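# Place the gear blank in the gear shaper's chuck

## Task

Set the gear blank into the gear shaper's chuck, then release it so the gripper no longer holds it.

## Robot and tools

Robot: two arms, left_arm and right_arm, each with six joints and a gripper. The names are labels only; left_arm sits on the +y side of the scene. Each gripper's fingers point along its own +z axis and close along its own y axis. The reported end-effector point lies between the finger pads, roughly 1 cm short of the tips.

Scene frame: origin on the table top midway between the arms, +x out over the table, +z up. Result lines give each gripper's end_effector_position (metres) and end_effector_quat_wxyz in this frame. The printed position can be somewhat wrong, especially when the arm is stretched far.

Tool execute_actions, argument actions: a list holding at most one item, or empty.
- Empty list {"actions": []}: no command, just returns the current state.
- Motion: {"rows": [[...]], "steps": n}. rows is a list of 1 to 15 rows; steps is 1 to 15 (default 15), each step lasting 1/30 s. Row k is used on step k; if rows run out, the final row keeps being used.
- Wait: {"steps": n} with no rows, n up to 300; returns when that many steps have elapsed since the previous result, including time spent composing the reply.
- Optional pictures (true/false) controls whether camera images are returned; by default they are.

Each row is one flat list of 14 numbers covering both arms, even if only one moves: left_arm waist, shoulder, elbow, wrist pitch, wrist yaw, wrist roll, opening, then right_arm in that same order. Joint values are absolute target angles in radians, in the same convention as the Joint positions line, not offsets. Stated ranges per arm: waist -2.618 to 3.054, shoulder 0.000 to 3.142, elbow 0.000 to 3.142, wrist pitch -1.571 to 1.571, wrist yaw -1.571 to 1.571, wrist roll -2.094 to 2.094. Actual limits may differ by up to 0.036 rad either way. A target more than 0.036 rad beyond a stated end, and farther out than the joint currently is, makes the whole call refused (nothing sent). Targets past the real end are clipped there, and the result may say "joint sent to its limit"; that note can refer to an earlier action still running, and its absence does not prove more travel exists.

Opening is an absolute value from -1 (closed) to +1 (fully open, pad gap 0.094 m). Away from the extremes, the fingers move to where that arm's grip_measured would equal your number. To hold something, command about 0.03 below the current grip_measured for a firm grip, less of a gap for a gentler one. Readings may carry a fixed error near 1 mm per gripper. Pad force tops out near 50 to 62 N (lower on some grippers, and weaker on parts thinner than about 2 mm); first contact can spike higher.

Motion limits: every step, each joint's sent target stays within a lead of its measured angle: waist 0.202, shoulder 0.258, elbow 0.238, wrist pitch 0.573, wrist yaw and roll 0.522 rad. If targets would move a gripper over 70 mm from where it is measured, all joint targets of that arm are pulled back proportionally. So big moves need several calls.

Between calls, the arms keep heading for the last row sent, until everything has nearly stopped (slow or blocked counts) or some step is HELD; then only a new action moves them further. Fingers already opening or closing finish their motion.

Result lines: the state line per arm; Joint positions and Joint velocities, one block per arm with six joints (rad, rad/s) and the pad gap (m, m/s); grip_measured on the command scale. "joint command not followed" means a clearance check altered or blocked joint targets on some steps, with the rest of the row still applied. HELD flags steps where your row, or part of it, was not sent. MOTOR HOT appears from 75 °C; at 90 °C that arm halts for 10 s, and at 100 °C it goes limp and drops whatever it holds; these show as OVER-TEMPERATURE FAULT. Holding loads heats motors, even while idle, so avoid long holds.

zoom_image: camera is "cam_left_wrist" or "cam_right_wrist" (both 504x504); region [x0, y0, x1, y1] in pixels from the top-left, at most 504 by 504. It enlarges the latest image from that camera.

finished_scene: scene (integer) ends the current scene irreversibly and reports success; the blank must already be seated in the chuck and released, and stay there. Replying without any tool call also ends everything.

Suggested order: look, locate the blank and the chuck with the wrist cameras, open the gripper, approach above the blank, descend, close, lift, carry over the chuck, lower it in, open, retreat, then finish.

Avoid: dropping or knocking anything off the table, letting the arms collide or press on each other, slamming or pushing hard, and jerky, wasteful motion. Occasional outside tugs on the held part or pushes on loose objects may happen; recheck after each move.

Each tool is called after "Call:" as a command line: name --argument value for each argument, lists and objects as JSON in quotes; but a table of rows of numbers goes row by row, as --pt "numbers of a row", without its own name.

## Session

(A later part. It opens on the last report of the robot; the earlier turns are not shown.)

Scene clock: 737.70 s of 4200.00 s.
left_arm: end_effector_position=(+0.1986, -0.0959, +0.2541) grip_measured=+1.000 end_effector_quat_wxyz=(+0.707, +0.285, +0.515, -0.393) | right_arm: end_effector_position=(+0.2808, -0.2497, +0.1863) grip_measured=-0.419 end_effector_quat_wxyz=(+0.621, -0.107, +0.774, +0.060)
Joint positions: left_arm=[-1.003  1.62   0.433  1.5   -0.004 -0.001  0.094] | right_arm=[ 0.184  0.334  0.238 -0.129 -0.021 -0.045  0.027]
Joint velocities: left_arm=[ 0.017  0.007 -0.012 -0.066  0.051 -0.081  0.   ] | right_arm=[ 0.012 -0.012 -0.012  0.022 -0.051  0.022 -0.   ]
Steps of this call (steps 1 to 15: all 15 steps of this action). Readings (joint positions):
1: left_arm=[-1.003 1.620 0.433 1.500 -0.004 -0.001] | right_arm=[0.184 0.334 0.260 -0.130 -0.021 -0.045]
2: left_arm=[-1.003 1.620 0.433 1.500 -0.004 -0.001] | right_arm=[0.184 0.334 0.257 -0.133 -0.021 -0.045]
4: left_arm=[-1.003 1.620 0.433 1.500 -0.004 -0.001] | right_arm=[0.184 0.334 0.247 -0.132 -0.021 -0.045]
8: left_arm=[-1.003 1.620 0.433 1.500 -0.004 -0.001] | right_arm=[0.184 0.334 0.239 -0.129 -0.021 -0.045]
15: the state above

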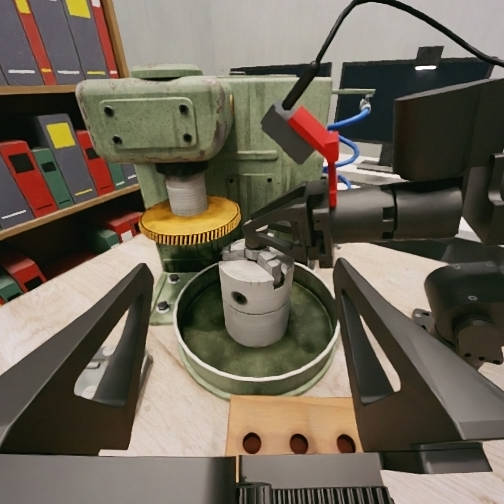

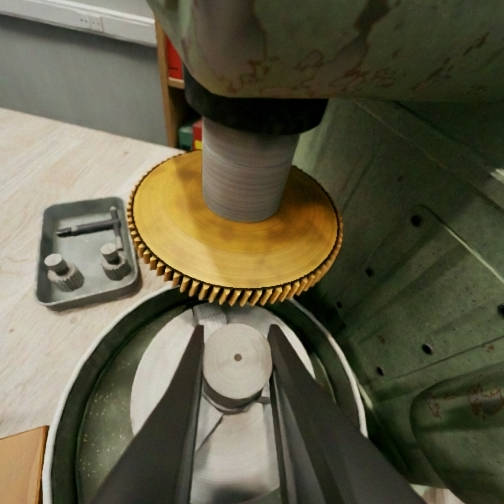

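Call:
execute_actions --actions '[{"rows":[[-1.01,1.62,0.45,1.5,0,0,1,0.184,0.325,0.255,-0.1,-0.02,-0.045,-0.47],[-1.01,1.62,0.45,1.5,0,0,1,0.184,0.325,0.255,-0.1,-0.02,-0.045,-0.37],[-1.01,1.62,0.45,1.5,0,0,1,0.184,0.325,0.255,-0.1,-0.02,-0.045,-0.37],[-1.01,1.62,0.45,1.5,0,0,1,0.184,0.325,0.255,-0.1,-0.02,-0.045,-0.37],[-1.01,1.62,0.45,1.5,0,0,1,0.184,0.325,0.255,-0.1,-0.02,-0.045,-0.37],[-1.01,1.62,0.45,1.5,0,0,1,0.184,0.325,0.255,-0.065,-0.02,-0.045,-0.37]],"steps":15}]' --pictures false

Call:
execute_actions --actions '[{"rows":[[-1.01,1.62,0.45,1.5,0,0,1,0.184,0.325,0.255,-0.065,-0.02,-0.045,-0.47],[-1.01,1.62,0.45,1.5,0,0,1,0.184,0.325,0.255,-0.065,-0.02,-0.045,-0.47],[-1.01,1.62,0.45,1.5,0,0,1,0.184,0.325,0.255,-0.065,-0.02,-0.045,-0.47],[-1.01,1.62,0.45,1.5,0,0,1,0.184,0.325,0.255,-0.065,-0.02,-0.045,-0.47],[-1.01,1.62,0.45,1.5,0,0,1,0.184,0.325,0.255,-0.065,-0.02,-0.045,-0.47],[-1.01,1.62,0.45,1.5,0,0,1,0.184,0.325,0.255,-0.065,-0.02,-0.045,-0.47],[-1.01,1.62,0.45,1.5,0,0,1,0.184,0.325,0.23,-0.115,-0.02,-0.045,-0.47],[-1.01,1.62,0.45,1.5,0,0,1,0.184,0.325,0.215,-0.145,-0.02,-0.045,-0.47],[-1.01,1.62,0.45,1.5,0,0,1,0.184,0.325,0.20,-0.175,-0.02,-0.045,-0.47],[-1.01,1.62,0.45,1.5,0,0,1,0.184,0.325,0.19,-0.2,-0.02,-0.045,-0.47]],"steps":15}]'

Call:
zoom_image --camera "cam_left_wrist" --region '[225,205,295,275]'

Scene clock: 751.77 s of 4200.00 s.
left_arm: end_effector_position=(+0.1986, -0.0959, +0.2541) grip_measured=+1.000 end_effector_quat_wxyz=(+0.707, +0.285, +0.515, -0.393) | right_arm: end_effector_position=(+0.2831, -0.2493, +0.1976) grip_measured=-0.371 end_effector_quat_wxyz=(+0.639, -0.106, +0.760, +0.062)
Joint positions: left_arm=[-1.003  1.62   0.433  1.5   -0.004 -0.001  0.094] | right_arm=[ 0.184  0.334  0.238 -0.082 -0.021 -0.045  0.03 ]
Joint velocities: left_arm=[-0.007 -0.012 -0.002 -0.007 -0.11  -0.037  0.   ] | right_arm=[-0.007 -0.002  0.017  0.007 -0.037 -0.007 -0.001]
Steps of this call (steps 1 to 15: the robot went on to your last target; steps 16 to 90: nothing new was sent; then 10.57 s passed at rest; steps 91 to 105: all 15 steps of this action). Readings (joint positions):
91: left_arm=[-1.003 1.620 0.433 1.500 -0.004 -0.001] | right_arm=[0.184 0.334 0.238 -0.123 -0.021 -0.045]
92: left_arm=[-1.003 1.620 0.433 1.500 -0.004 -0.001] | right_arm=[0.184 0.334 0.238 -0.123 -0.021 -0.045]
94: left_arm=[-1.003 1.620 0.433 1.500 -0.004 -0.001] | right_arm=[0.184 0.334 0.238 -0.123 -0.021 -0.045]
98: left_arm=[-1.003 1.620 0.433 1.500 -0.004 -0.001] | right_arm=[0.184 0.334 0.238 -0.108 -0.021 -0.045]
105: the state above

Scene clock: 752.27 s of 4200.00 s.
left_arm: end_effector_position=(+0.1986, -0.0959, +0.2541) grip_measured=+1.000 end_effector_quat_wxyz=(+0.707, +0.285, +0.515, -0.393) | right_arm: end_effector_position=(+0.2825, -0.2488, +0.1929) grip_measured=-0.468 end_effector_quat_wxyz=(+0.633, -0.107, +0.764, +0.063)
Joint positions: left_arm=[-1.003  1.62   0.433  1.5   -0.004 -0.001  0.094] | right_arm=[ 0.184  0.334  0.233 -0.09  -0.024 -0.045  0.025]
Joint velocities: left_arm=[-0.012 -0.022 -0.017 -0.051  0.037 -0.022  0.   ] | right_arm=[ 0.027  0.007  0.002  0.022 -0.007 -0.007  0.   ]
Steps of this call (steps 1 to 15: all 15 steps of this action). Readings (joint positions):
1: left_arm=[-1.003 1.620 0.433 1.500 -0.004 -0.001] | right_arm=[0.184 0.334 0.238 -0.081 -0.021 -0.045]
2: left_arm=[-1.003 1.620 0.433 1.500 -0.004 -0.001] | right_arm=[0.184 0.334 0.238 -0.079 -0.021 -0.045]
4: left_arm=[-1.003 1.620 0.433 1.500 -0.004 -0.001] | right_arm=[0.184 0.334 0.238 -0.078 -0.021 -0.045]
8: left_arm=[-1.003 1.620 0.433 1.500 -0.004 -0.001] | right_arm=[0.184 0.334 0.238 -0.085 -0.021 -0.045]
15: the state above

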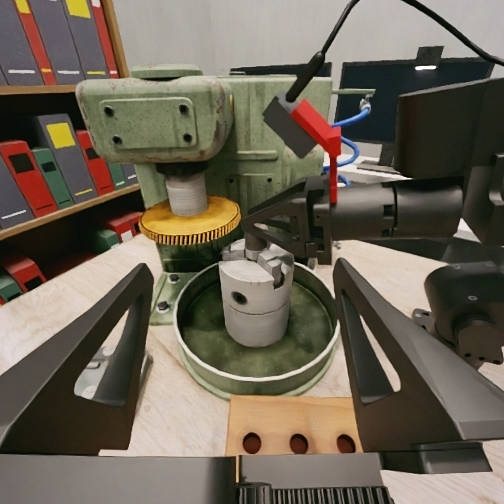

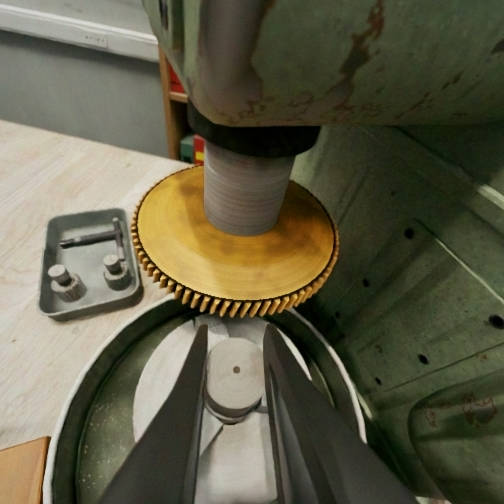

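Region (225, 205, 295, 275) of cam_left_wrist's 504x504 image, scaled by 7.200, with more detail than that image has.

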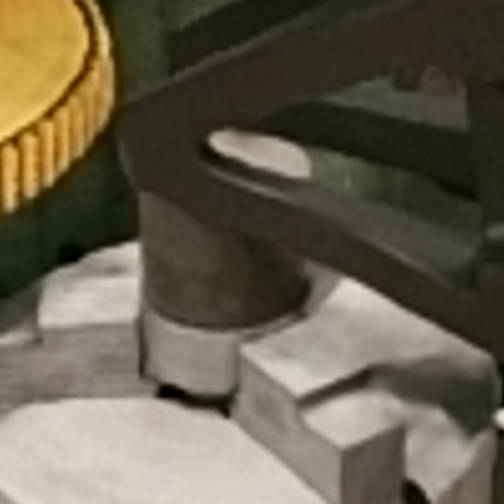

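Seated. Release and retract.

Call:
execute_actions --actions '[{"rows":[[-1.01,1.62,0.45,1.5,0,0,1,0.184,0.32,0.27,-0.08,-0.02,-0.045,-0.2],[-1.01,1.62,0.45,1.5,0,0,1,0.184,0.30,0.28,-0.09,-0.02,-0.045,0],[-1.01,1.62,0.45,1.5,0,0,1,0.184,0.28,0.29,-0.11,-0.02,-0.045,0],[-1.01,1.62,0.45,1.5,0,0,1,0.184,0.26,0.29,-0.13,-0.02,-0.045,0],[-1.01,1.62,0.45,1.5,0,0,1,0.184,0.23,0.29,-0.16,-0.02,-0.045,0],[-1.01,1.62,0.45,1.5,0,0,1,0.184,0.2,0.29,-0.19,-0.02,-0.045,0],[-1.01,1.62,0.45,1.5,0,0,1,0.184,0.17,0.29,-0.22,-0.02,-0.045,0],[-1.01,1.62,0.45,1.5,0,0,1,0.184,0.14,0.29,-0.25,-0.02,-0.045,0],[-1.01,1.62,0.45,1.5,0,0,1,0.184,0.1,0.29,-0.29,-0.02,-0.045,0]],"steps":15}]'

Scene clock: 759.27 s of 4200.00 s.
left_arm: end_effector_position=(+0.1986, -0.0959, +0.2541) grip_measured=+1.000 end_effector_quat_wxyz=(+0.707, +0.285, +0.515, -0.393) | right_arm: end_effector_position=(+0.2572, -0.2542, +0.2232) grip_measured=-0.002 end_effector_quat_wxyz=(+0.671, -0.103, +0.731, +0.066)
Joint positions: left_arm=[-1.003  1.62   0.433  1.5   -0.004 -0.001  0.094] | right_arm=[ 0.184  0.118  0.269 -0.243 -0.024 -0.045  0.047]
Joint velocities: left_arm=[-0.017 -0.002 -0.002 -0.081 -0.037  0.051  0.   ] | right_arm=[-0.017  0.027  0.017 -0.3    0.095 -0.081 -0.001]
Steps of this call (steps 1 to 15: the robot went on to your last target; steps 16 to 90: nothing new was sent; then 3.50 s passed at rest; steps 91 to 105: all 15 steps of this action). Readings (joint positions):
91: left_arm=[-1.003 1.620 0.433 1.500 -0.004 -0.001] | right_arm=[0.184 0.334 0.236 -0.088 -0.024 -0.045]
92: left_arm=[-1.003 1.620 0.433 1.500 -0.004 -0.001] | right_arm=[0.184 0.333 0.238 -0.089 -0.024 -0.045]
94: left_arm=[-1.003 1.620 0.433 1.500 -0.004 -0.001] | right_arm=[0.184 0.315 0.249 -0.101 -0.024 -0.045]
98: left_arm=[-1.003 1.620 0.433 1.500 -0.004 -0.001] | right_arm=[0.184 0.210 0.264 -0.152 -0.024 -0.045]
105: the state above

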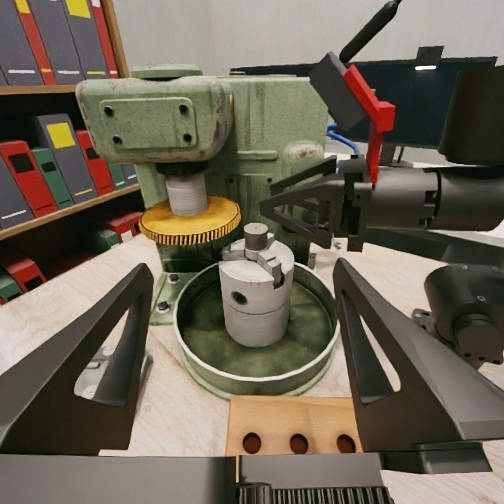

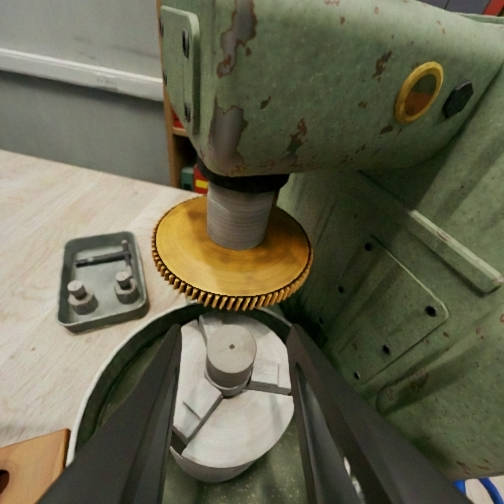

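Call:
finished_scene --scene 1

The scene is finished: the task was done.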